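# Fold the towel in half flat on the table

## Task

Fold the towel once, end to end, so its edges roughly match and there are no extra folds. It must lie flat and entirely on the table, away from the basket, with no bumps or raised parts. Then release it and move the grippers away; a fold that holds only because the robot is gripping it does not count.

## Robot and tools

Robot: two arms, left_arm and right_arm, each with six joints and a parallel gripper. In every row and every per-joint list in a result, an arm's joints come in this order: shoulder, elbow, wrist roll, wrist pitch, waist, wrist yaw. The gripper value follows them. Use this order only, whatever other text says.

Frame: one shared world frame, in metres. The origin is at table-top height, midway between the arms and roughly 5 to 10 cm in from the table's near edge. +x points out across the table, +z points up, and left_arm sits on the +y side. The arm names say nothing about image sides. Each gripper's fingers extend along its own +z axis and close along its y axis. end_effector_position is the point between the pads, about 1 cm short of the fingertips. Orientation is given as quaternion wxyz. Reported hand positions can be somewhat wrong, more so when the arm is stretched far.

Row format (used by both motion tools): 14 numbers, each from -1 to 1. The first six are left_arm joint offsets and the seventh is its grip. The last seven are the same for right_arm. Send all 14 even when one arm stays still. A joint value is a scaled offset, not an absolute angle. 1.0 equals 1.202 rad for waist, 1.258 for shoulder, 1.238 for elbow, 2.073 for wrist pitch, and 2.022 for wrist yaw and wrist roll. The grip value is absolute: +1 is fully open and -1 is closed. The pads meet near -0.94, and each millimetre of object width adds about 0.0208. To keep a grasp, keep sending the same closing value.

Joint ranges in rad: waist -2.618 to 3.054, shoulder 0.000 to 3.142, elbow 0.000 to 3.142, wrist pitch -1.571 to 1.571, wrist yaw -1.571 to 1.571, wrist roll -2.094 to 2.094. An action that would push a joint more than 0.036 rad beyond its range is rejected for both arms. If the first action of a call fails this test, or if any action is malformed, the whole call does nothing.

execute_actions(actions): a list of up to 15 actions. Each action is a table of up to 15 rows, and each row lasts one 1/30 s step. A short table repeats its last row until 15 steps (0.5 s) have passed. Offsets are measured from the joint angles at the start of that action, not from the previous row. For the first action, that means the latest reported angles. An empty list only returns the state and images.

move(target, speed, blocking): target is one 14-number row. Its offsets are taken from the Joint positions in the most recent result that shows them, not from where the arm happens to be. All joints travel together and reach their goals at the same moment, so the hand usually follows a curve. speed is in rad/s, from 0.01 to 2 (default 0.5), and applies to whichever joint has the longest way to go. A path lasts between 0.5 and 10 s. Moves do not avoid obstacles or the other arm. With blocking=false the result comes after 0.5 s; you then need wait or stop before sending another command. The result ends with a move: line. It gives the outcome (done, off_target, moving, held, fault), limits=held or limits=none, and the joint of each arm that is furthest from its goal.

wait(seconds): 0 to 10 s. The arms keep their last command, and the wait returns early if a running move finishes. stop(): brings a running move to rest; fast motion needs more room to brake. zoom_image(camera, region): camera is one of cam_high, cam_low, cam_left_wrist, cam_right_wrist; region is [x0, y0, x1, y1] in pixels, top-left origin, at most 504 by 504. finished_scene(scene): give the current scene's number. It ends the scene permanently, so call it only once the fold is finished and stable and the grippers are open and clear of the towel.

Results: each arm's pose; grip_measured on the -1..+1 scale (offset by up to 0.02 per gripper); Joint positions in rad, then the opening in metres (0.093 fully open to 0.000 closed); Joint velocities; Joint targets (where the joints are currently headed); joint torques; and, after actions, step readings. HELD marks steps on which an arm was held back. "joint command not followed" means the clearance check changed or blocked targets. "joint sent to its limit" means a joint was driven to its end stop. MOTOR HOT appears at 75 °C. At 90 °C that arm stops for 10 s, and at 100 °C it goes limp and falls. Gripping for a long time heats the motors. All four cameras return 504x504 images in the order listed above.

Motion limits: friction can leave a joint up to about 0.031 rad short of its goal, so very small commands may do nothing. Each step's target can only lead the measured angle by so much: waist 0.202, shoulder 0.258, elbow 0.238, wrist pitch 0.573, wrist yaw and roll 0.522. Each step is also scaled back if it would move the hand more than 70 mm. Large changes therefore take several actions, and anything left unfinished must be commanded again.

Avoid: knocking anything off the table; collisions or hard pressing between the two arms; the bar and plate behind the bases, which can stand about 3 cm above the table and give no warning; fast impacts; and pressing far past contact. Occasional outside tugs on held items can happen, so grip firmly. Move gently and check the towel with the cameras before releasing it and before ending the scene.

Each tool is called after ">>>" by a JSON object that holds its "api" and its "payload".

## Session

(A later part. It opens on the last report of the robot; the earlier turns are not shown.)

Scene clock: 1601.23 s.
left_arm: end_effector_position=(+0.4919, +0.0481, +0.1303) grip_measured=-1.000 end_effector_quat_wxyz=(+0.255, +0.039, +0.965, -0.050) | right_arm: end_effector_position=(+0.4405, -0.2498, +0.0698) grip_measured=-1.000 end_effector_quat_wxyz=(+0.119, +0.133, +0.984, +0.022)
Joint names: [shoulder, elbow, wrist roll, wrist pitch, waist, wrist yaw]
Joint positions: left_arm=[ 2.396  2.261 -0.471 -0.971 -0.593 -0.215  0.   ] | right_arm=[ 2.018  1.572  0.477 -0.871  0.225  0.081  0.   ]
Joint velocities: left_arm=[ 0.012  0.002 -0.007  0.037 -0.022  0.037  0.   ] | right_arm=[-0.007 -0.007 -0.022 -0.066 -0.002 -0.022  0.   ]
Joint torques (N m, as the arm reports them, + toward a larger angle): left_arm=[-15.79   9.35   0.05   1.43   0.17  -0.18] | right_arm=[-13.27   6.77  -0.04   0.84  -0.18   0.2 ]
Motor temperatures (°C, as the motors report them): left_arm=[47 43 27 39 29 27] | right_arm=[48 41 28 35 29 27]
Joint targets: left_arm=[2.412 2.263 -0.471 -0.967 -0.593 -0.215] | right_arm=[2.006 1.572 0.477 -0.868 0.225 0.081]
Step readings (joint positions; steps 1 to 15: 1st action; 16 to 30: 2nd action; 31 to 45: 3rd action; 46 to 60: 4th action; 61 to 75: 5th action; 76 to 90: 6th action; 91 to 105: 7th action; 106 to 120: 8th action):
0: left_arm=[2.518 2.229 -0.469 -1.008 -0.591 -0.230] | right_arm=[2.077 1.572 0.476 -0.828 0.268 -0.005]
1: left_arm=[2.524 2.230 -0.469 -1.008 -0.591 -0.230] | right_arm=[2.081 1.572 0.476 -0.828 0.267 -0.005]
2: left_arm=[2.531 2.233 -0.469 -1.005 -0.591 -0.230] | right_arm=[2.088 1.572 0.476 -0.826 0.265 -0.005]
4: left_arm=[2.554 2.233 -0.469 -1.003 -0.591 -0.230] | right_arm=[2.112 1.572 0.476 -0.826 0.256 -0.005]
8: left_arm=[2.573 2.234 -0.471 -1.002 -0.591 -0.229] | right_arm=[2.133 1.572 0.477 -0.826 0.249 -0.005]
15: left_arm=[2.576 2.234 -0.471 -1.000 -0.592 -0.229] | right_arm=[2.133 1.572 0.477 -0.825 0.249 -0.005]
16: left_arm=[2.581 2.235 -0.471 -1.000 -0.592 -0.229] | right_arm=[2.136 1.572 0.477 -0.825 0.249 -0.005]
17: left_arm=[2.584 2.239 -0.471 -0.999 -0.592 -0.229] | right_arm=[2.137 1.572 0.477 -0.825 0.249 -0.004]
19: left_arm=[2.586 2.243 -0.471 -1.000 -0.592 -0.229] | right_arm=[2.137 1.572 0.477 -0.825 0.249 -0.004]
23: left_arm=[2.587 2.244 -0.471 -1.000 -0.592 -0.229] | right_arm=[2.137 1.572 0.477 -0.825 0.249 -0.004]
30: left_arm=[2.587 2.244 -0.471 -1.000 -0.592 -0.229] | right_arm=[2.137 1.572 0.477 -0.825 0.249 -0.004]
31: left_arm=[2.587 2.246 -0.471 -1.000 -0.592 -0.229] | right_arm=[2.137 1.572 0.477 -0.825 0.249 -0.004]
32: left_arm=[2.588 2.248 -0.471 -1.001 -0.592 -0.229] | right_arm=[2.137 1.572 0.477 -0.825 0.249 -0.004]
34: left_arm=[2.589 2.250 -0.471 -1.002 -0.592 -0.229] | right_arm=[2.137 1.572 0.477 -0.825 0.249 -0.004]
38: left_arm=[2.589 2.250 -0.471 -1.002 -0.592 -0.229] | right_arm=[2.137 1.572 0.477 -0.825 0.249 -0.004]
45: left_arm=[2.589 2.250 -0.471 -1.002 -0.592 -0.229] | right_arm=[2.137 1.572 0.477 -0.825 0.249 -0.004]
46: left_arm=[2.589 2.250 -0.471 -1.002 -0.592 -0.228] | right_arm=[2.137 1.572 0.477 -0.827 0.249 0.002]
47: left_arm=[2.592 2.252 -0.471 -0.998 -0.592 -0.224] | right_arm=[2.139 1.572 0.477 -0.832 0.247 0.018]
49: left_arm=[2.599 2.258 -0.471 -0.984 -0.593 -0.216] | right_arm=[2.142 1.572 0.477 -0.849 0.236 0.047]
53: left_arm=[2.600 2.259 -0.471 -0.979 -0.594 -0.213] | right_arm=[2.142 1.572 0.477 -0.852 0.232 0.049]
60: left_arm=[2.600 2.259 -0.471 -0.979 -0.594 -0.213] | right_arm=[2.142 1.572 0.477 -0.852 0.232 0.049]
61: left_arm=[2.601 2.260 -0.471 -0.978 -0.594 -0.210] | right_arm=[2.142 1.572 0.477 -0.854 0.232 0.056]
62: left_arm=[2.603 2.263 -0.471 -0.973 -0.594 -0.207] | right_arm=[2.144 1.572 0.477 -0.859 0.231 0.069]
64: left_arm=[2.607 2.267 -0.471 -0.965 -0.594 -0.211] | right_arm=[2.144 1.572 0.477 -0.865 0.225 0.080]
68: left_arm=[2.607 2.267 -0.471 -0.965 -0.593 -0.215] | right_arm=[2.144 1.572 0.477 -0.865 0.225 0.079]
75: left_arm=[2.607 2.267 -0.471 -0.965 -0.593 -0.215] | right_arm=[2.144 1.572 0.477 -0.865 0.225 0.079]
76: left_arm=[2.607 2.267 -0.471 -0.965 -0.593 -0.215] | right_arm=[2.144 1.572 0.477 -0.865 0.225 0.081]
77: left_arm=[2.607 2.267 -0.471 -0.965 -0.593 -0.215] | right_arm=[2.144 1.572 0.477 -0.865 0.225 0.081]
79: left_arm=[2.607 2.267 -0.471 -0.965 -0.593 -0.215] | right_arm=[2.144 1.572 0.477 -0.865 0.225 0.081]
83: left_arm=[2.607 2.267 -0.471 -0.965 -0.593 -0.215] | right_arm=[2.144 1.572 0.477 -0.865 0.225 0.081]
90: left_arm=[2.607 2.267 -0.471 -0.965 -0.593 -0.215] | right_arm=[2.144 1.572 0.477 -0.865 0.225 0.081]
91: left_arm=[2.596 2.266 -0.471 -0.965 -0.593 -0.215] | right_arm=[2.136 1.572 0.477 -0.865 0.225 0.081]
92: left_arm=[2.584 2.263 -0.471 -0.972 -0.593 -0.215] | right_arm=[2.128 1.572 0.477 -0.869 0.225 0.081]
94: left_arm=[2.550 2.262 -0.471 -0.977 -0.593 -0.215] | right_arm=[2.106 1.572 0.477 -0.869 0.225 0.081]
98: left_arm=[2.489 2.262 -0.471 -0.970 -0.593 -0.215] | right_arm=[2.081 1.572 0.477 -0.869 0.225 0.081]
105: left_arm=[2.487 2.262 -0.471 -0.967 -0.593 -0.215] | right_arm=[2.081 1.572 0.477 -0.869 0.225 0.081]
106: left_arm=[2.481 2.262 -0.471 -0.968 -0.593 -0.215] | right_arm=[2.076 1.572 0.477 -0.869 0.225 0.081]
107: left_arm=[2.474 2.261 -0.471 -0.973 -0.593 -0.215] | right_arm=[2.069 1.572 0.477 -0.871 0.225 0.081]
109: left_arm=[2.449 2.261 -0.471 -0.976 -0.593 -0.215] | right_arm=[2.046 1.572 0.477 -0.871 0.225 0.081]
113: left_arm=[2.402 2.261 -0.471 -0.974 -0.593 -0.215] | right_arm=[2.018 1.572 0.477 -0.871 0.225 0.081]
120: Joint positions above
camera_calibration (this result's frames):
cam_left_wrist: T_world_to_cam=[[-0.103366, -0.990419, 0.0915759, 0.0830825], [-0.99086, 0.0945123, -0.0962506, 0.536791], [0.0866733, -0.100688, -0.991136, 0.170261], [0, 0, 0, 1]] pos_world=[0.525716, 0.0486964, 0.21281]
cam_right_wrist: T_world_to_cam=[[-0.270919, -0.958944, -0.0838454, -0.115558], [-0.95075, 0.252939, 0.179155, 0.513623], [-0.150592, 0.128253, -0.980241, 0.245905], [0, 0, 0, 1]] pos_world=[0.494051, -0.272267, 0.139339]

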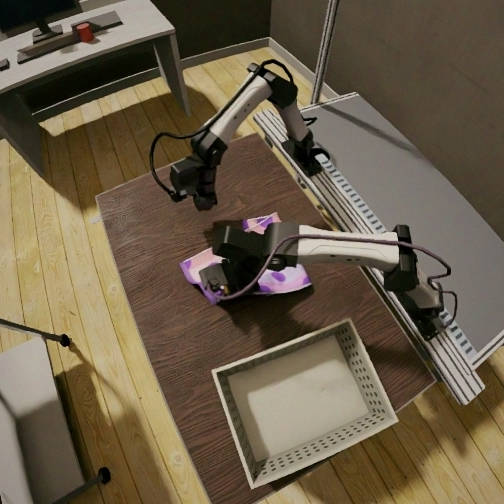

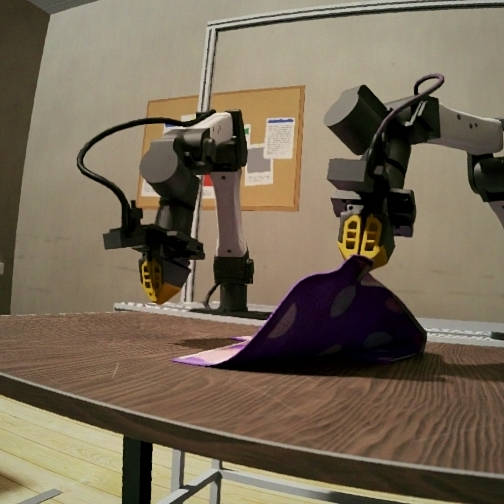

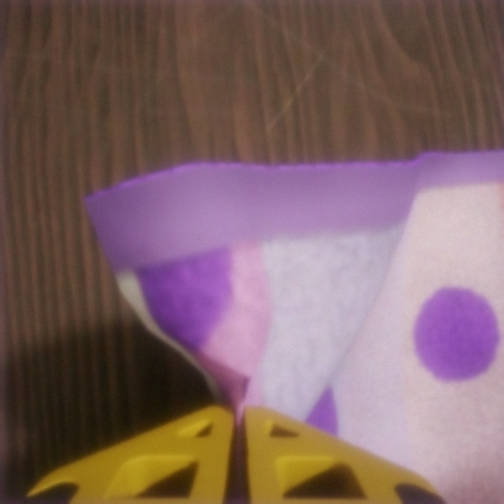

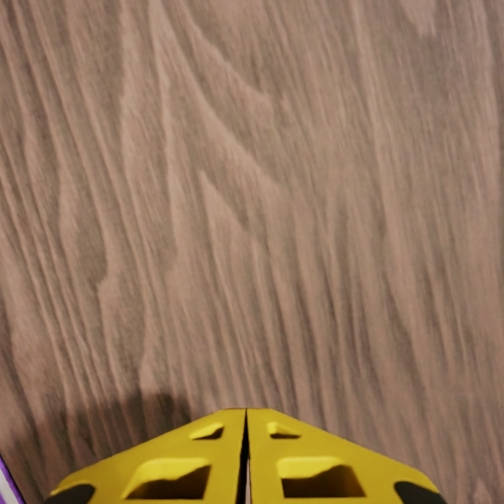

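>>> {"api": "execute_actions", "payload": {"actions": [[[0.1,0,0,0,0,0,-1,0,0,0,0,0.09,-0.04,1]],[[0.05,0,0,0,0,0,-1,0.03,0,0,0,0,0,1]]]}}

Scene clock: 1607.87 s.
left_arm: end_effector_position=(+0.4854, +0.0494, +0.0355) grip_measured=-1.000 end_effector_quat_wxyz=(+0.185, +0.051, +0.981, -0.005) | right_arm: end_effector_position=(+0.4227, -0.1906, +0.0580) grip_measured=+0.983 end_effector_quat_wxyz=(+0.090, +0.074, +0.992, +0.057)
Joint names: [shoulder, elbow, wrist roll, wrist pitch, waist, wrist yaw]
Joint positions: left_arm=[ 2.571  2.266 -0.471 -0.974 -0.593 -0.215  0.   ] | right_arm=[ 2.051  1.572  0.477 -0.871  0.336  0.009  0.092]
Joint velocities: left_arm=[ 0.007 -0.002 -0.037  0.007 -0.007  0.007  0.   ] | right_arm=[-0.007  0.002 -0.051 -0.037  0.002  0.007  0.   ]
Joint torques (N m, as the arm reports them, + toward a larger angle): left_arm=[-16.92   8.92   0.04   1.01   0.27  -0.19] | right_arm=[-11.93   6.62  -0.04   0.77  -0.18   0.14]
Motor temperatures (°C, as the motors report them): left_arm=[49 43 27 39 29 27] | right_arm=[49 41 28 35 29 27]
Joint targets: left_arm=[2.586 2.266 -0.471 -0.976 -0.593 -0.215] | right_arm=[2.056 1.572 0.477 -0.871 0.336 0.009]
Step readings (joint positions; steps 1 to 15: 1st action; 16 to 30: 2nd action):
0: left_arm=[2.396 2.261 -0.471 -0.971 -0.593 -0.215] | right_arm=[2.018 1.572 0.477 -0.871 0.225 0.081]
1: left_arm=[2.405 2.263 -0.471 -0.972 -0.593 -0.215] | right_arm=[2.018 1.572 0.477 -0.871 0.232 0.076]
2: left_arm=[2.417 2.269 -0.471 -0.966 -0.593 -0.215] | right_arm=[2.018 1.572 0.477 -0.871 0.246 0.068]
4: left_arm=[2.453 2.270 -0.471 -0.960 -0.593 -0.215] | right_arm=[2.018 1.572 0.477 -0.871 0.289 0.047]
8: left_arm=[2.521 2.270 -0.471 -0.969 -0.593 -0.215] | right_arm=[2.018 1.572 0.477 -0.871 0.338 0.015]
15: left_arm=[2.523 2.266 -0.471 -0.976 -0.593 -0.215] | right_arm=[2.018 1.572 0.477 -0.871 0.336 0.009]
16: left_arm=[2.525 2.266 -0.471 -0.976 -0.593 -0.215] | right_arm=[2.020 1.572 0.477 -0.871 0.336 0.009]
17: left_arm=[2.528 2.266 -0.471 -0.973 -0.593 -0.215] | right_arm=[2.024 1.572 0.477 -0.871 0.336 0.009]
19: left_arm=[2.542 2.266 -0.471 -0.973 -0.593 -0.215] | right_arm=[2.036 1.572 0.477 -0.871 0.336 0.009]
23: left_arm=[2.568 2.266 -0.471 -0.974 -0.593 -0.215] | right_arm=[2.051 1.572 0.477 -0.871 0.336 0.009]
30: Joint positions above
camera_calibration (this result's frames):
cam_left_wrist: T_world_to_cam=[[-0.101319, -0.994834, 0.00634501, 0.0945673], [-0.993391, 0.101513, 0.0535697, 0.516701], [-0.053937, -0.000875465, -0.998544, 0.140615], [0, 0, 0, 1]] pos_world=[0.530452, 0.0417497, 0.112131]
cam_right_wrist: T_world_to_cam=[[-0.150937, -0.97939, -0.134216, -0.116324], [-0.965075, 0.11658, 0.234603, 0.460628], [-0.214121, 0.164938, -0.962781, 0.256946], [0, 0, 0, 1]] pos_world=[0.482001, -0.210007, 0.123705]

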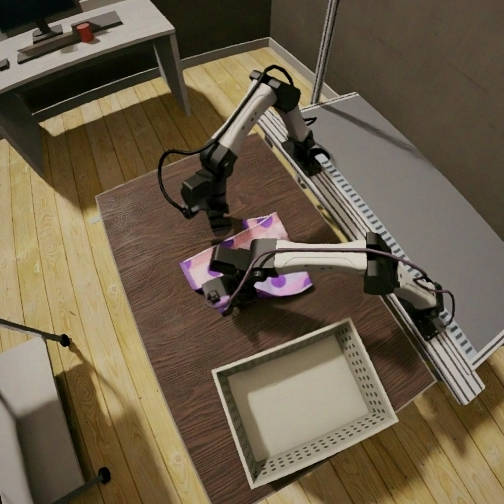

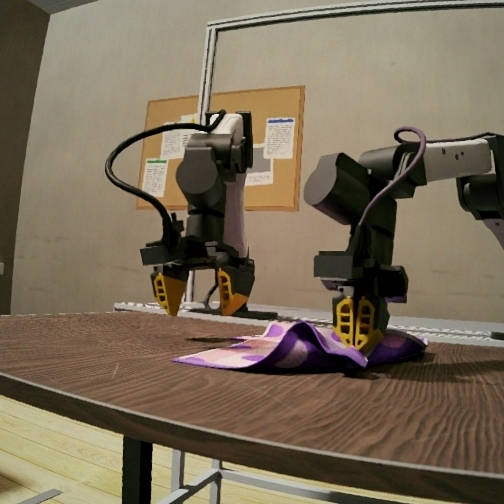

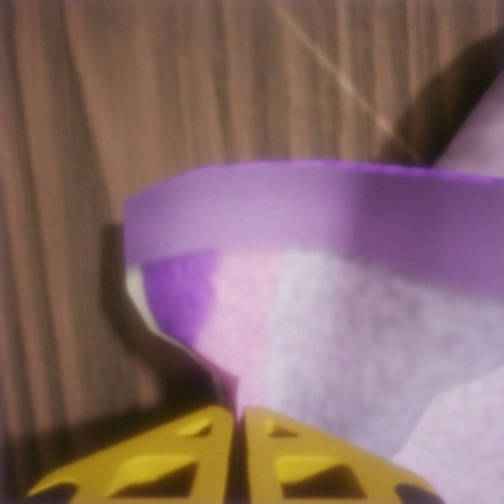

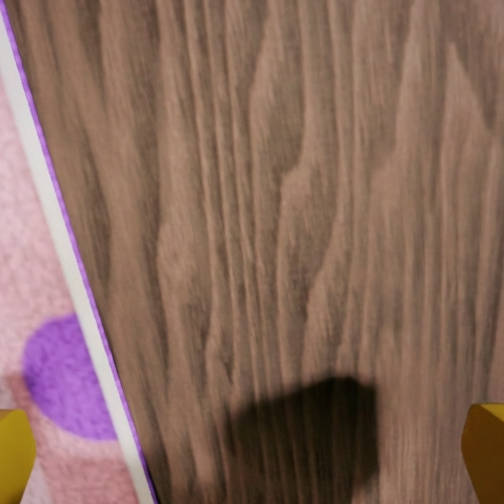

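>>> {"api": "execute_actions", "payload": {"actions": [[[0,0,0,0,0,0,-1,-0.4,-0.1,0,0,-0.1,0,1]],[[0,0,0,0,0,0,-1,-0.4,-0.2,0,0,-0.1,0,1]]]}}

>>> {"api": "zoom_image", "payload": {"camera": "cam_high", "region": [150,150,370,350]}}

Scene clock: 1616.47 s.
left_arm: end_effector_position=(+0.4854, +0.0494, +0.0355) grip_measured=-1.000 end_effector_quat_wxyz=(+0.185, +0.051, +0.981, -0.005) | right_arm: end_effector_position=(+0.3090, -0.3191, +0.3021) grip_measured=+0.983 end_effector_quat_wxyz=(+0.409, +0.186, +0.884, +0.129)
Joint names: [shoulder, elbow, wrist roll, wrist pitch, waist, wrist yaw]
Joint positions: left_arm=[ 2.571  2.266 -0.471 -0.974 -0.593 -0.215  0.   ] | right_arm=[ 1.011  1.22   0.476 -0.873  0.09   0.016  0.092]
Joint velocities: left_arm=[-0.007 -0.007 -0.007 -0.007 -0.032 -0.081  0.   ] | right_arm=[ 0.071  0.002 -0.022  0.022 -0.002 -0.007 -0.001]
Joint torques (N m, as the arm reports them, + toward a larger angle): left_arm=[-18.13   8.88   0.05   1.04   0.18  -0.19] | right_arm=[-1.9   6.67 -0.05  1.83 -0.06  0.08]
Motor temperatures (°C, as the motors report them): left_arm=[52 43 27 39 29 27] | right_arm=[51 41 28 34 29 27]
Joint targets: left_arm=[2.571 2.266 -0.471 -0.974 -0.593 -0.215] | right_arm=[1.022 1.213 0.477 -0.868 0.091 0.012]
Step readings (joint positions; steps 1 to 15: 1st action; 16 to 30: 2nd action):
0: left_arm=[2.571 2.266 -0.471 -0.974 -0.593 -0.215] | right_arm=[2.051 1.572 0.477 -0.871 0.336 0.009]
1: left_arm=[2.571 2.266 -0.471 -0.974 -0.593 -0.215] | right_arm=[2.031 1.554 0.477 -0.859 0.329 0.006]
2: left_arm=[2.571 2.266 -0.471 -0.974 -0.593 -0.215] | right_arm=[1.992 1.517 0.477 -0.856 0.315 0.001]
4: left_arm=[2.571 2.266 -0.471 -0.974 -0.593 -0.215] | right_arm=[1.890 1.470 0.477 -0.875 0.269 0.002]
8: left_arm=[2.571 2.266 -0.471 -0.974 -0.593 -0.215] | right_arm=[1.663 1.461 0.477 -0.876 0.213 0.010]
15: left_arm=[2.571 2.266 -0.471 -0.974 -0.593 -0.215] | right_arm=[1.526 1.461 0.477 -0.868 0.212 0.012]
16: left_arm=[2.571 2.266 -0.471 -0.974 -0.593 -0.215] | right_arm=[1.504 1.425 0.475 -0.840 0.201 0.006]
17: left_arm=[2.571 2.266 -0.471 -0.974 -0.593 -0.215] | right_arm=[1.449 1.353 0.475 -0.825 0.178 0.001]
19: left_arm=[2.571 2.266 -0.471 -0.974 -0.593 -0.215] | right_arm=[1.307 1.240 0.475 -0.862 0.116 0.008]
23: left_arm=[2.571 2.266 -0.471 -0.974 -0.593 -0.215] | right_arm=[1.053 1.212 0.476 -0.883 0.090 0.016]
30: Joint positions above
camera_calibration (this result's frames):
cam_left_wrist: T_world_to_cam=[[-0.101319, -0.994834, 0.00634501, 0.0945673], [-0.993391, 0.101513, 0.0535697, 0.516701], [-0.053937, -0.000875465, -0.998544, 0.140615], [0, 0, 0, 1]] pos_world=[0.530452, 0.0417497, 0.112131]
cam_right_wrist: T_world_to_cam=[[-0.228286, -0.889883, -0.394961, -0.0953265], [-0.851194, 0.379348, -0.362717, 0.537783], [0.472603, 0.253386, -0.844063, 0.268969], [0, 0, 0, 1]] pos_world=[0.30888, -0.356989, 0.38444]

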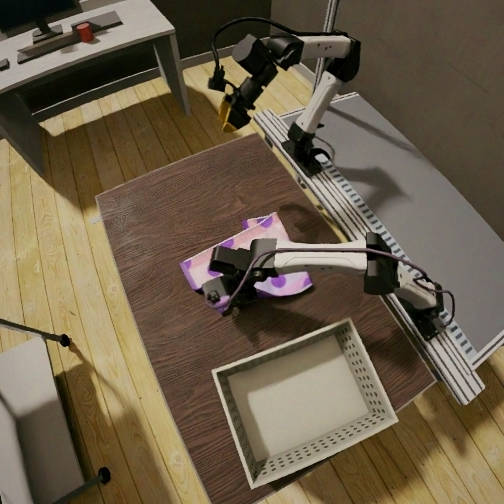

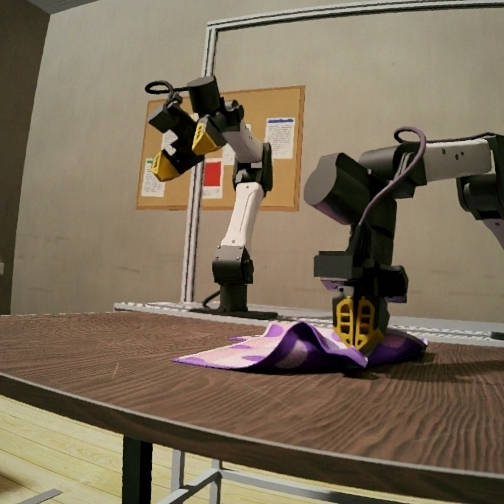

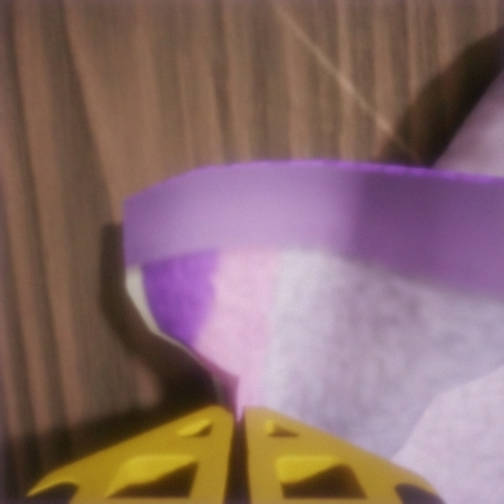

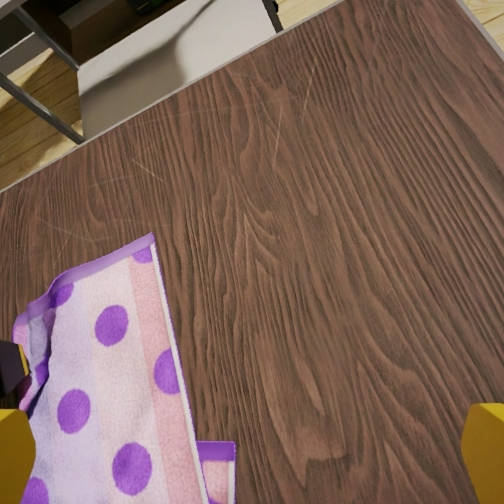

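Region (150, 150, 370, 350) of cam_high's 504x504 image, scaled by 2.291, with more detail than that image has; it fills the top 458 rows of this view, and the rest is white.

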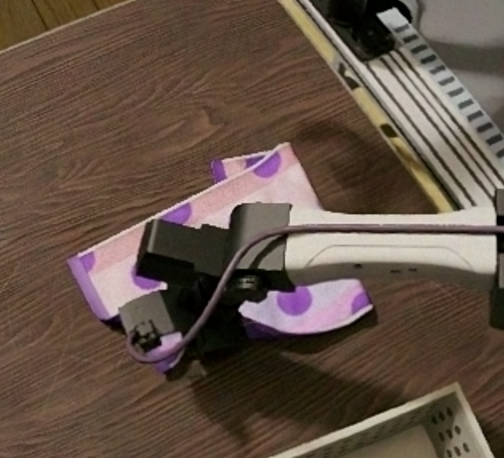

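>>> {"api": "move", "payload": {"target": [-0.15,-0.24,0.02,0.05,0.035,0,-1,0,0,0,0,0,0,1], "speed": 0.3}}

Scene clock: 1630.90 s.
left_arm: end_effector_position=(+0.4685, +0.0877, +0.0484) grip_measured=-1.000 end_effector_quat_wxyz=(+0.182, +0.047, +0.982, +0.003) | right_arm: end_effector_position=(+0.3092, -0.3191, +0.3018) grip_measured=+0.983 end_effector_quat_wxyz=(+0.409, +0.186, +0.884, +0.129)
Joint names: [shoulder, elbow, wrist roll, wrist pitch, waist, wrist yaw]
Joint positions: left_arm=[ 2.386  1.987 -0.439 -0.884 -0.553 -0.215  0.   ] | right_arm=[ 1.012  1.22   0.476 -0.873  0.09   0.016  0.092]
Joint velocities: left_arm=[ 0.007  0.002 -0.051  0.022 -0.007  0.022  0.   ] | right_arm=[-0.012 -0.012  0.007 -0.051 -0.002 -0.007 -0.001]
Joint torques (N m, as the arm reports them, + toward a larger angle): left_arm=[-17.09   7.04   0.08   1.13   0.46  -0.19] | right_arm=[-2.8   7.16 -0.06  1.78 -0.19  0.13]
Motor temperatures (°C, as the motors report them): left_arm=[57 43 27 38 29 27] | right_arm=[47 41 28 37 29 27]
Joint targets: left_arm=[2.382 1.969 -0.431 -0.870 -0.551 -0.215] | right_arm=[1.010 1.220 0.476 -0.873 0.090 0.016]
move: done; limits=none; left_arm: farthest joint: the elbow, 0.018 radians from its target (0.297 radians at the start); right_arm: farthest joint: the shoulder, 0.001 radians from its target (0.001 radians at the start)
camera_calibration (this result's frames):
cam_left_wrist: T_world_to_cam=[[-0.09171, -0.995764, -0.00658533, 0.12707], [-0.994081, 0.0911641, 0.0591013, 0.496307], [-0.0582506, 0.0119665, -0.99823, 0.153424], [0, 0, 0, 1]] pos_world=[0.51396, 0.0794501, 0.124656]
cam_right_wrist: T_world_to_cam=[[-0.228697, -0.889932, -0.394612, -0.0953749], [-0.851624, 0.379274, -0.361785, 0.537654], [0.47163, 0.253322, -0.844626, 0.269045], [0, 0, 0, 1]] pos_world=[0.309177, -0.356951, 0.384122]

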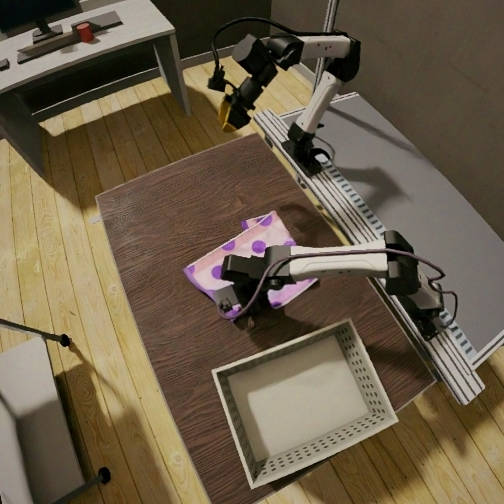

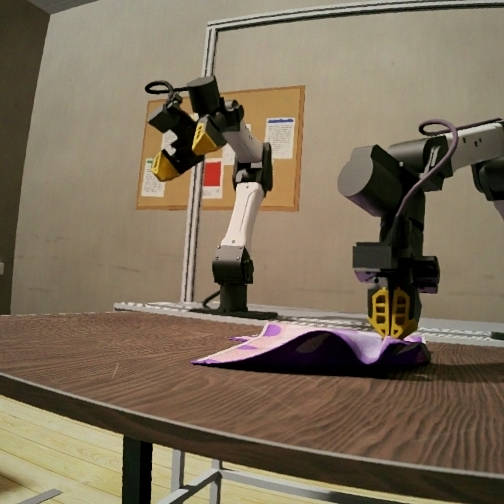

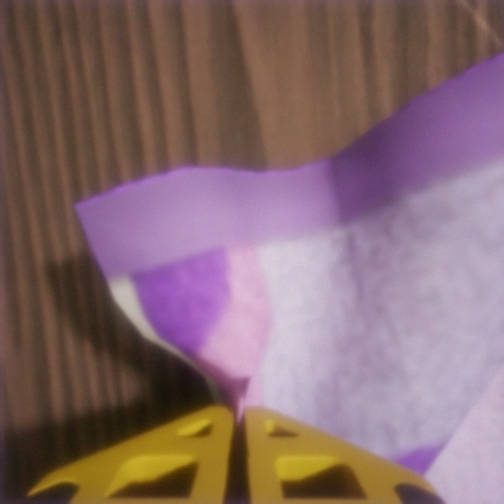

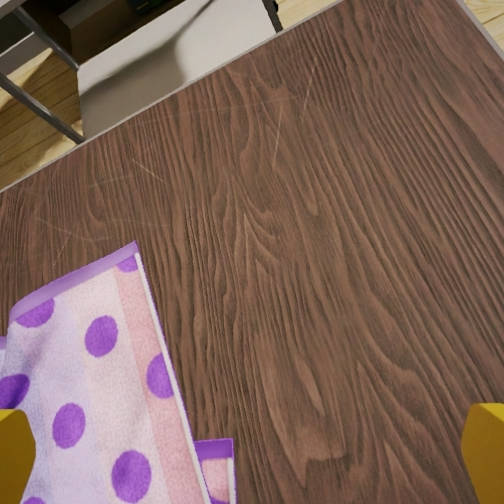

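>>> {"api": "move", "payload": {"target": [0,0,0,0,0,0,-1,0.992,0.816,-0.196,-0.061,0.258,0.051,1], "speed": 0.9}}

>>> {"api": "execute_actions", "payload": {"actions": [[[0,0,0,0,0,0,-1,0.16,0,0,0,0,0,1]]]}}

Scene clock: 1665.73 s.
left_arm: end_effector_position=(+0.4686, +0.0876, +0.0484) grip_measured=-1.000 end_effector_quat_wxyz=(+0.182, +0.047, +0.982, +0.003) | right_arm: end_effector_position=(+0.5314, -0.1454, +0.1549) grip_measured=+0.984 end_effector_quat_wxyz=(+0.250, -0.124, +0.960, +0.025)
Joint names: [shoulder, elbow, wrist roll, wrist pitch, waist, wrist yaw]
Joint positions: left_arm=[ 2.386  1.987 -0.438 -0.884 -0.553 -0.215  0.   ] | right_arm=[ 2.269  2.202  0.088 -0.992  0.388  0.115  0.092]
Joint velocities: left_arm=[-0.007  0.002 -0.037  0.007  0.007  0.037  0.   ] | right_arm=[-0.007 -0.002 -0.051 -0.051 -0.007 -0.022  0.   ]
Joint torques (N m, as the arm reports them, + toward a larger angle): left_arm=[-16.75   8.84   0.04   1.03   0.18  -0.19] | right_arm=[-15.58   9.3   -0.12   1.2    0.92   0.24]
Motor temperatures (°C, as the motors report them): left_arm=[61 42 27 38 29 27] | right_arm=[44 41 28 38 29 27]
Joint targets: left_arm=[2.386 1.987 -0.438 -0.884 -0.553 -0.215] | right_arm=[2.260 2.230 0.079 -1.000 0.400 0.119]
move: off_target (right_arm); limits=none; left_arm: farthest joint: the wrist roll, 0.001 radians from its target (0.001 radians at the start); right_arm: farthest joint: the elbow, 0.028 radians from its target (1.010 radians at the start)
camera_calibration (this result's frames):
cam_left_wrist: T_world_to_cam=[[-0.0920506, -0.995733, -0.00654501, 0.127186], [-0.994068, 0.0915104, 0.0587721, 0.496362], [-0.0579223, 0.0119162, -0.99825, 0.153309], [0, 0, 0, 1]] pos_world=[0.514006, 0.0793936, 0.1247]
cam_right_wrist: T_world_to_cam=[[0.239265, -0.970953, 0.00164744, -0.26983], [-0.966198, -0.23826, -0.0984592, 0.538183], [0.0959918, 0.0219661, -0.99514, 0.185483], [0, 0, 0, 1]] pos_world=[0.566748, -0.137839, 0.238015]

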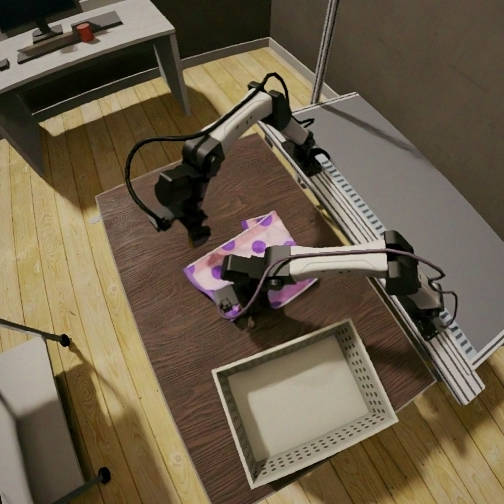

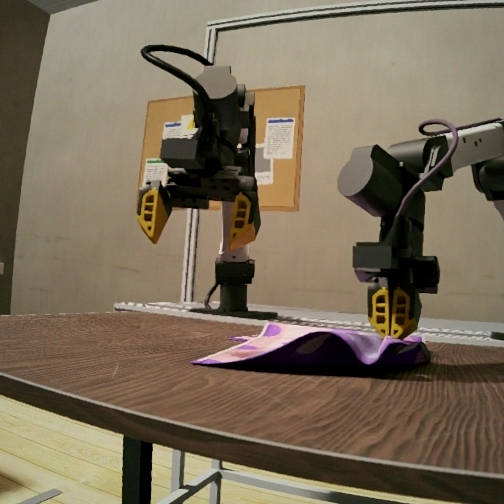

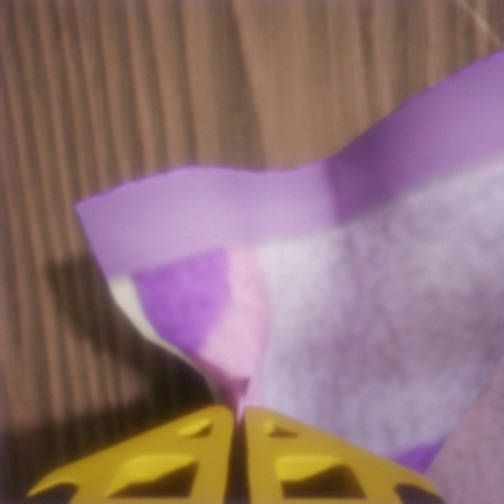

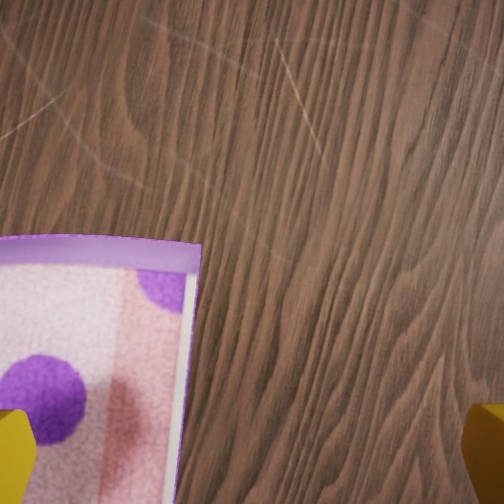

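Scene clock: 1666.23 s.
left_arm: end_effector_position=(+0.4686, +0.0876, +0.0484) grip_measured=-1.000 end_effector_quat_wxyz=(+0.182, +0.047, +0.982, +0.003) | right_arm: end_effector_position=(+0.5234, -0.1431, +0.0365) grip_measured=+0.984 end_effector_quat_wxyz=(+0.145, -0.135, +0.980, -0.000)
Joint names: [shoulder, elbow, wrist roll, wrist pitch, waist, wrist yaw]
Joint positions: left_arm=[ 2.386  1.987 -0.438 -0.884 -0.553 -0.215  0.   ] | right_arm=[ 2.487  2.197  0.091 -0.989  0.388  0.113  0.092]
Joint velocities: left_arm=[-0.017 -0.012 -0.051 -0.007  0.002 -0.022  0.   ] | right_arm=[-0.022  0.017 -0.037  0.081  0.002 -0.007  0.001]
Joint torques (N m, as the arm reports them, + toward a larger angle): left_arm=[-16.76   8.83   0.04   1.04   0.17  -0.19] | right_arm=[-17.3    7.29  -0.06   0.88  -0.14   0.22]
Motor temperatures (°C, as the motors report them): left_arm=[62 42 27 38 29 27] | right_arm=[44 41 28 38 29 27]
Joint targets: left_arm=[2.386 1.987 -0.438 -0.884 -0.553 -0.215] | right_arm=[2.470 2.202 0.088 -0.992 0.388 0.115]
Step readings (joint positions):
0: left_arm=[2.386 1.987 -0.438 -0.884 -0.553 -0.215] | right_arm=[2.269 2.202 0.088 -0.992 0.388 0.115]
1: left_arm=[2.386 1.987 -0.438 -0.884 -0.553 -0.215] | right_arm=[2.280 2.205 0.088 -0.992 0.388 0.115]
2: left_arm=[2.386 1.987 -0.438 -0.884 -0.553 -0.215] | right_arm=[2.297 2.211 0.088 -0.986 0.388 0.115]
4: left_arm=[2.386 1.987 -0.438 -0.884 -0.553 -0.215] | right_arm=[2.351 2.213 0.088 -0.980 0.388 0.115]
8: left_arm=[2.386 1.987 -0.438 -0.884 -0.553 -0.215] | right_arm=[2.477 2.209 0.088 -0.982 0.388 0.115]
15: Joint positions above
camera_calibration (this result's frames):
cam_left_wrist: T_world_to_cam=[[-0.0920506, -0.995733, -0.00654501, 0.127186], [-0.994068, 0.0915104, 0.0587721, 0.496362], [-0.0579223, 0.0119162, -0.99825, 0.153309], [0, 0, 0, 1]] pos_world=[0.514006, 0.0793936, 0.1247]
cam_right_wrist: T_world_to_cam=[[0.249972, -0.9678, 0.0296094, -0.271622], [-0.962133, -0.244844, 0.119795, 0.508305], [-0.108688, -0.0584337, -0.992357, 0.163845], [0, 0, 0, 1]] pos_world=[0.574763, -0.128846, 0.109743]

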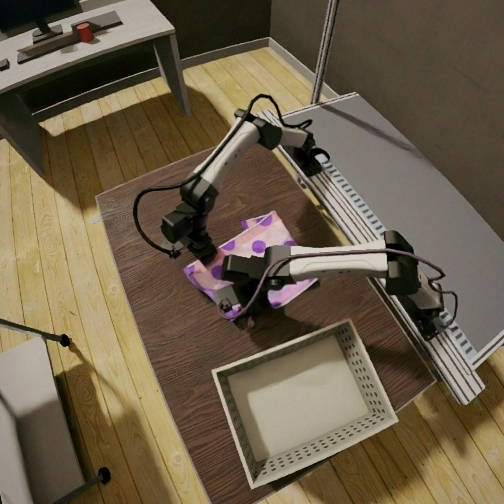

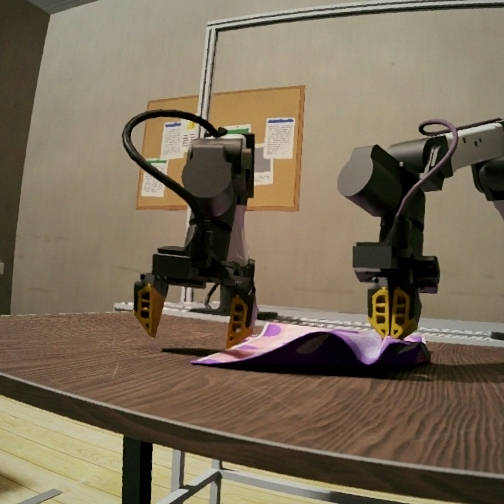

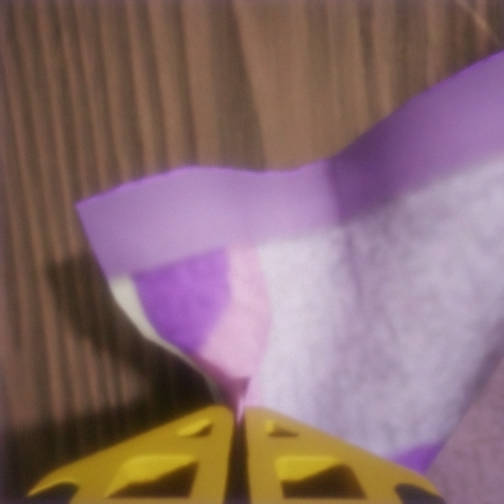

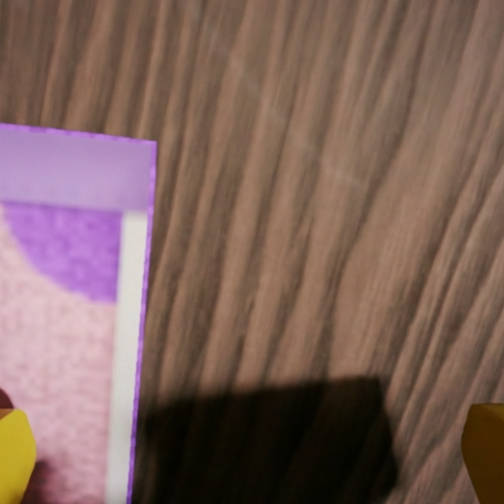

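>>> {"api": "execute_actions", "payload": {"actions": [[[0,0,0,0,0,0,-1,0,0,0.02,0,0.05,0,1]],[[0,0,0,0,0,0,-1,0.05,0,0,0,0,0,1]]]}}

Scene clock: 1675.93 s.
left_arm: end_effector_position=(+0.4686, +0.0876, +0.0484) grip_measured=-1.000 end_effector_quat_wxyz=(+0.182, +0.047, +0.982, +0.003) | right_arm: end_effector_position=(+0.5118, -0.1157, +0.0244) grip_measured=+0.984 end_effector_quat_wxyz=(+0.136, -0.145, +0.980, +0.006)
Joint names: [shoulder, elbow, wrist roll, wrist pitch, waist, wrist yaw]
Joint positions: left_arm=[ 2.386  1.987 -0.438 -0.884 -0.553 -0.215  0.   ] | right_arm=[ 2.514  2.2    0.124 -0.984  0.439  0.107  0.092]
Joint velocities: left_arm=[ 0.007 -0.007 -0.081 -0.007 -0.012 -0.051  0.   ] | right_arm=[-0.007 -0.002 -0.022 -0.007  0.002  0.037 -0.   ]
Joint torques (N m, as the arm reports them, + toward a larger angle): left_arm=[-16.78   8.84   0.04   1.03   0.2   -0.19] | right_arm=[-12.95   6.74  -0.06   0.83   0.03   0.28]
Motor temperatures (°C, as the motors report them): left_arm=[62 42 27 37 29 27] | right_arm=[51 42 28 36 29 27]
Joint targets: left_arm=[2.386 1.987 -0.438 -0.884 -0.553 -0.215] | right_arm=[2.550 2.197 0.122 -0.989 0.441 0.115]
Step readings (joint positions; steps 1 to 15: 1st action; 16 to 30: 2nd action):
0: left_arm=[2.386 1.987 -0.438 -0.884 -0.553 -0.215] | right_arm=[2.487 2.197 0.091 -0.989 0.388 0.113]
1: left_arm=[2.386 1.987 -0.438 -0.884 -0.553 -0.215] | right_arm=[2.487 2.197 0.095 -0.989 0.391 0.114]
2: left_arm=[2.386 1.987 -0.438 -0.884 -0.553 -0.215] | right_arm=[2.487 2.197 0.102 -0.989 0.395 0.115]
4: left_arm=[2.386 1.987 -0.438 -0.884 -0.553 -0.215] | right_arm=[2.487 2.197 0.110 -0.989 0.411 0.115]
8: left_arm=[2.386 1.987 -0.438 -0.884 -0.553 -0.215] | right_arm=[2.487 2.197 0.117 -0.989 0.439 0.115]
15: left_arm=[2.386 1.987 -0.438 -0.884 -0.553 -0.215] | right_arm=[2.487 2.197 0.122 -0.989 0.442 0.115]
16: left_arm=[2.386 1.987 -0.438 -0.884 -0.553 -0.215] | right_arm=[2.491 2.197 0.122 -0.989 0.442 0.115]
17: left_arm=[2.386 1.987 -0.438 -0.884 -0.553 -0.215] | right_arm=[2.496 2.197 0.122 -0.987 0.442 0.115]
19: left_arm=[2.386 1.987 -0.438 -0.884 -0.553 -0.215] | right_arm=[2.516 2.197 0.124 -0.986 0.442 0.112]
23: left_arm=[2.386 1.987 -0.438 -0.884 -0.553 -0.215] | right_arm=[2.514 2.200 0.124 -0.984 0.439 0.108]
30: Joint positions above
camera_calibration (this result's frames):
cam_left_wrist: T_world_to_cam=[[-0.0920506, -0.995733, -0.00654501, 0.127186], [-0.994068, 0.0915104, 0.0587721, 0.496362], [-0.0579223, 0.0119162, -0.99825, 0.153309], [0, 0, 0, 1]] pos_world=[0.514006, 0.0793936, 0.1247]
cam_right_wrist: T_world_to_cam=[[0.271178, -0.962372, 0.0174044, -0.251745], [-0.954147, -0.266391, 0.136528, 0.498253], [-0.126754, -0.0536297, -0.990483, 0.161917], [0, 0, 0, 1]] pos_world=[0.564198, -0.100858, 0.0967325]

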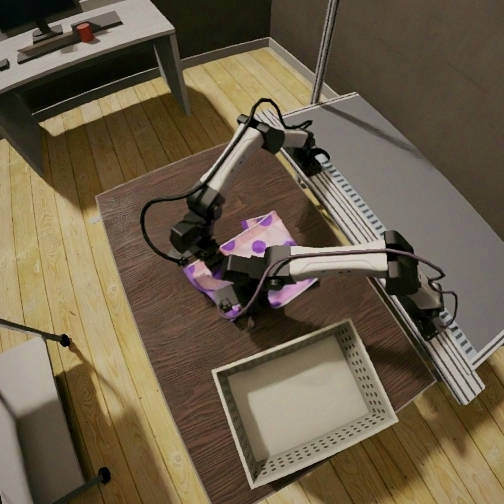

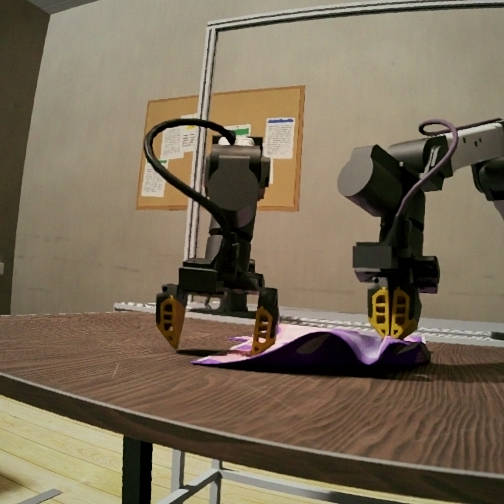

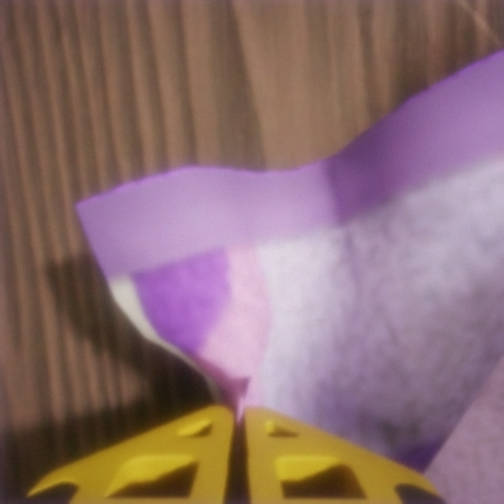

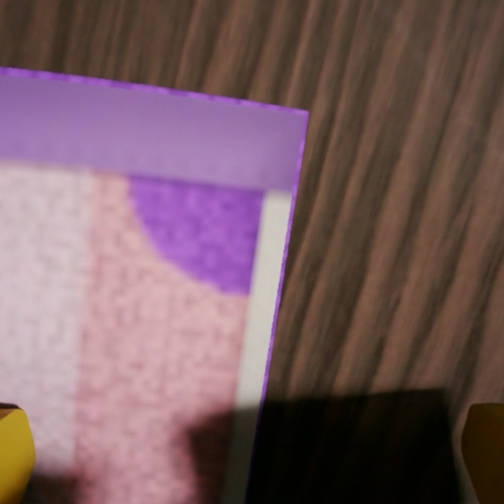

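Centred and inner finger touches. Press and close.

>>> {"api": "execute_actions", "payload": {"actions": [[[0,0,0,0,0,0,-1,0.06,0,0,0,0,0,1]],[[0,0,0,0,0,0,-1,0.06,0,0,0,0,0,0]],[[0,0,0,0,0,0,-1,0.06,0,0,0,0,0,-1]],[[0,0,0,0,0,0,-1,0.04,0,0,0,0,0,-1]],[[-0.05,0,0,0,0,0,-1,-0.08,0,0,0,0,0,-1]],[[-0.05,0,0,0,0,0,-1,-0.06,0,0,0,0,0,-1]]]}}

Scene clock: 1688.87 s.
left_arm: end_effector_position=(+0.4766, +0.0844, +0.1275) grip_measured=-1.000 end_effector_quat_wxyz=(+0.252, +0.037, +0.966, -0.040) | right_arm: end_effector_position=(+0.5193, -0.0995, +0.1063) grip_measured=-0.999 end_effector_quat_wxyz=(+0.206, -0.146, +0.966, +0.063)
Joint names: [shoulder, elbow, wrist roll, wrist pitch, waist, wrist yaw]
Joint positions: left_arm=[ 2.236  1.987 -0.438 -0.867 -0.553 -0.211  0.   ] | right_arm=[ 2.368  2.207  0.124 -0.97   0.445  0.038  0.   ]
Joint velocities: left_arm=[-0.007 -0.017  0.007  0.066 -0.007  0.007  0.   ] | right_arm=[ 0.002  0.002  0.007  0.007  0.007 -0.007  0.   ]
Joint torques (N m, as the arm reports them, + toward a larger angle): left_arm=[-14.81   9.29   0.05   1.38   0.05  -0.14] | right_arm=[-16.53   7.21  -0.04   1.21  -0.21   0.14]
Motor temperatures (°C, as the motors report them): left_arm=[63 43 27 37 29 27] | right_arm=[53 41 28 36 29 27]
Joint targets: left_arm=[2.248 1.987 -0.438 -0.868 -0.553 -0.211] | right_arm=[2.357 2.207 0.124 -0.966 0.445 0.038]
Step readings (joint positions; steps 1 to 15: 1st action; 16 to 30: 2nd action; 31 to 45: 3rd action; 46 to 60: 4th action; 61 to 75: 5th action; 76 to 90: 6th action):
0: left_arm=[2.386 1.987 -0.438 -0.884 -0.553 -0.215] | right_arm=[2.514 2.200 0.124 -0.984 0.439 0.107]
1: left_arm=[2.386 1.987 -0.438 -0.884 -0.553 -0.215] | right_arm=[2.517 2.200 0.124 -0.983 0.439 0.107]
2: left_arm=[2.386 1.987 -0.438 -0.884 -0.553 -0.215] | right_arm=[2.518 2.200 0.124 -0.982 0.439 0.105]
4: left_arm=[2.386 1.987 -0.438 -0.884 -0.553 -0.215] | right_arm=[2.518 2.200 0.124 -0.982 0.439 0.103]
8: left_arm=[2.386 1.987 -0.438 -0.884 -0.553 -0.215] | right_arm=[2.518 2.200 0.124 -0.982 0.438 0.102]
15: left_arm=[2.386 1.987 -0.438 -0.884 -0.553 -0.215] | right_arm=[2.518 2.200 0.124 -0.982 0.438 0.101]
16: left_arm=[2.386 1.987 -0.438 -0.884 -0.553 -0.215] | right_arm=[2.518 2.200 0.124 -0.982 0.438 0.098]
17: left_arm=[2.386 1.987 -0.438 -0.884 -0.553 -0.215] | right_arm=[2.520 2.200 0.124 -0.978 0.438 0.087]
19: left_arm=[2.386 1.987 -0.438 -0.884 -0.553 -0.215] | right_arm=[2.523 2.203 0.124 -0.971 0.442 0.072]
23: left_arm=[2.386 1.987 -0.438 -0.884 -0.553 -0.215] | right_arm=[2.525 2.206 0.124 -0.971 0.443 0.071]
30: left_arm=[2.386 1.987 -0.438 -0.884 -0.553 -0.215] | right_arm=[2.525 2.206 0.124 -0.971 0.443 0.071]
31: left_arm=[2.386 1.987 -0.438 -0.884 -0.553 -0.215] | right_arm=[2.525 2.206 0.124 -0.970 0.443 0.068]
32: left_arm=[2.386 1.987 -0.438 -0.883 -0.553 -0.215] | right_arm=[2.525 2.206 0.124 -0.967 0.443 0.065]
34: left_arm=[2.386 1.987 -0.438 -0.880 -0.553 -0.214] | right_arm=[2.526 2.206 0.124 -0.960 0.443 0.055]
38: left_arm=[2.386 1.987 -0.438 -0.875 -0.553 -0.213] | right_arm=[2.528 2.210 0.124 -0.959 0.445 0.047]
45: left_arm=[2.386 1.987 -0.438 -0.875 -0.553 -0.213] | right_arm=[2.528 2.210 0.124 -0.959 0.445 0.047]
46: left_arm=[2.386 1.987 -0.438 -0.874 -0.553 -0.213] | right_arm=[2.528 2.210 0.124 -0.959 0.445 0.045]
47: left_arm=[2.386 1.987 -0.438 -0.873 -0.553 -0.212] | right_arm=[2.528 2.210 0.124 -0.959 0.445 0.044]
49: left_arm=[2.386 1.987 -0.438 -0.871 -0.553 -0.212] | right_arm=[2.528 2.210 0.124 -0.959 0.445 0.044]
53: left_arm=[2.386 1.987 -0.438 -0.870 -0.553 -0.212] | right_arm=[2.528 2.210 0.124 -0.959 0.445 0.044]
60: left_arm=[2.386 1.987 -0.438 -0.870 -0.553 -0.212] | right_arm=[2.528 2.210 0.124 -0.959 0.445 0.044]
61: left_arm=[2.381 1.987 -0.438 -0.869 -0.553 -0.212] | right_arm=[2.517 2.209 0.124 -0.959 0.445 0.043]
62: left_arm=[2.375 1.987 -0.438 -0.871 -0.553 -0.211] | right_arm=[2.506 2.207 0.124 -0.965 0.445 0.041]
64: left_arm=[2.353 1.987 -0.438 -0.871 -0.553 -0.211] | right_arm=[2.478 2.207 0.124 -0.966 0.445 0.038]
68: left_arm=[2.314 1.987 -0.438 -0.868 -0.553 -0.211] | right_arm=[2.435 2.207 0.124 -0.966 0.445 0.038]
75: left_arm=[2.311 1.987 -0.438 -0.868 -0.553 -0.211] | right_arm=[2.432 2.207 0.124 -0.966 0.445 0.038]
76: left_arm=[2.307 1.987 -0.438 -0.868 -0.553 -0.211] | right_arm=[2.429 2.207 0.124 -0.966 0.445 0.038]
77: left_arm=[2.301 1.987 -0.438 -0.872 -0.553 -0.211] | right_arm=[2.425 2.207 0.124 -0.970 0.445 0.038]
79: left_arm=[2.280 1.987 -0.438 -0.872 -0.553 -0.211] | right_arm=[2.407 2.207 0.124 -0.970 0.445 0.038]
83: left_arm=[2.240 1.987 -0.438 -0.868 -0.553 -0.211] | right_arm=[2.373 2.207 0.124 -0.970 0.445 0.038]
90: Joint positions above
camera_calibration (this result's frames):
cam_left_wrist: T_world_to_cam=[[-0.0933304, -0.992834, 0.0746268, 0.115309], [-0.992424, 0.0867524, -0.0870006, 0.518233], [0.0799031, -0.0821812, -0.993409, 0.174392], [0, 0, 0, 1]] pos_world=[0.511134, 0.0838561, 0.209724]
cam_right_wrist: T_world_to_cam=[[0.295881, -0.952413, -0.0732339, -0.241886], [-0.955219, -0.295275, -0.0192226, 0.512819], [-0.00331629, 0.075642, -0.99713, 0.194404], [0, 0, 0, 1]] pos_world=[0.562069, -0.093658, 0.185989]

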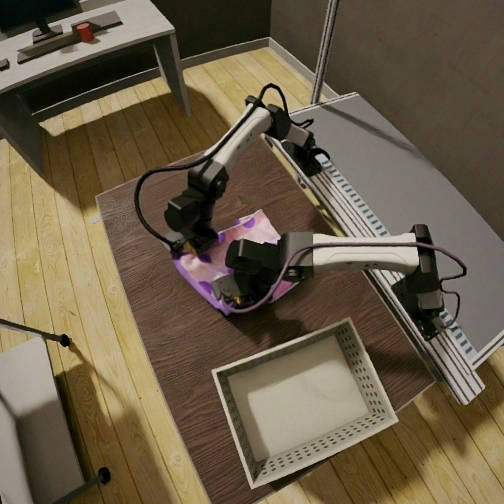

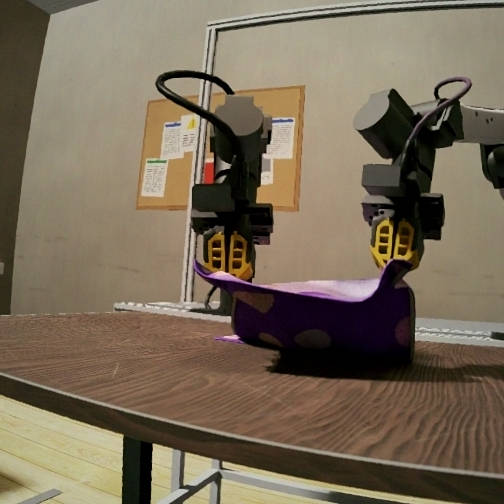

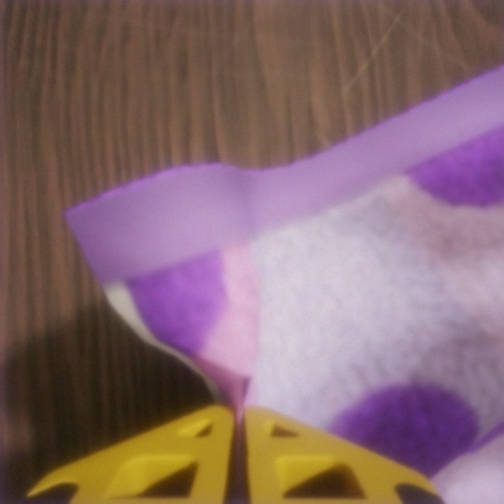

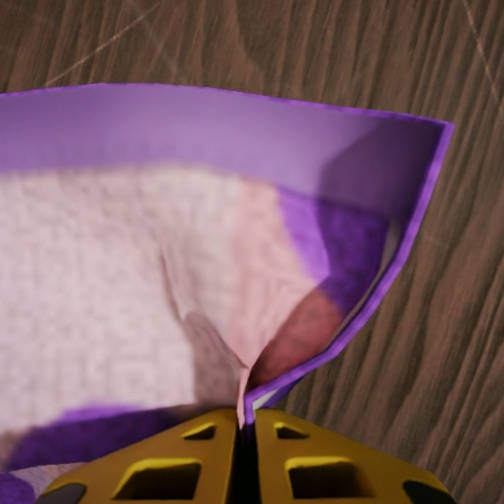

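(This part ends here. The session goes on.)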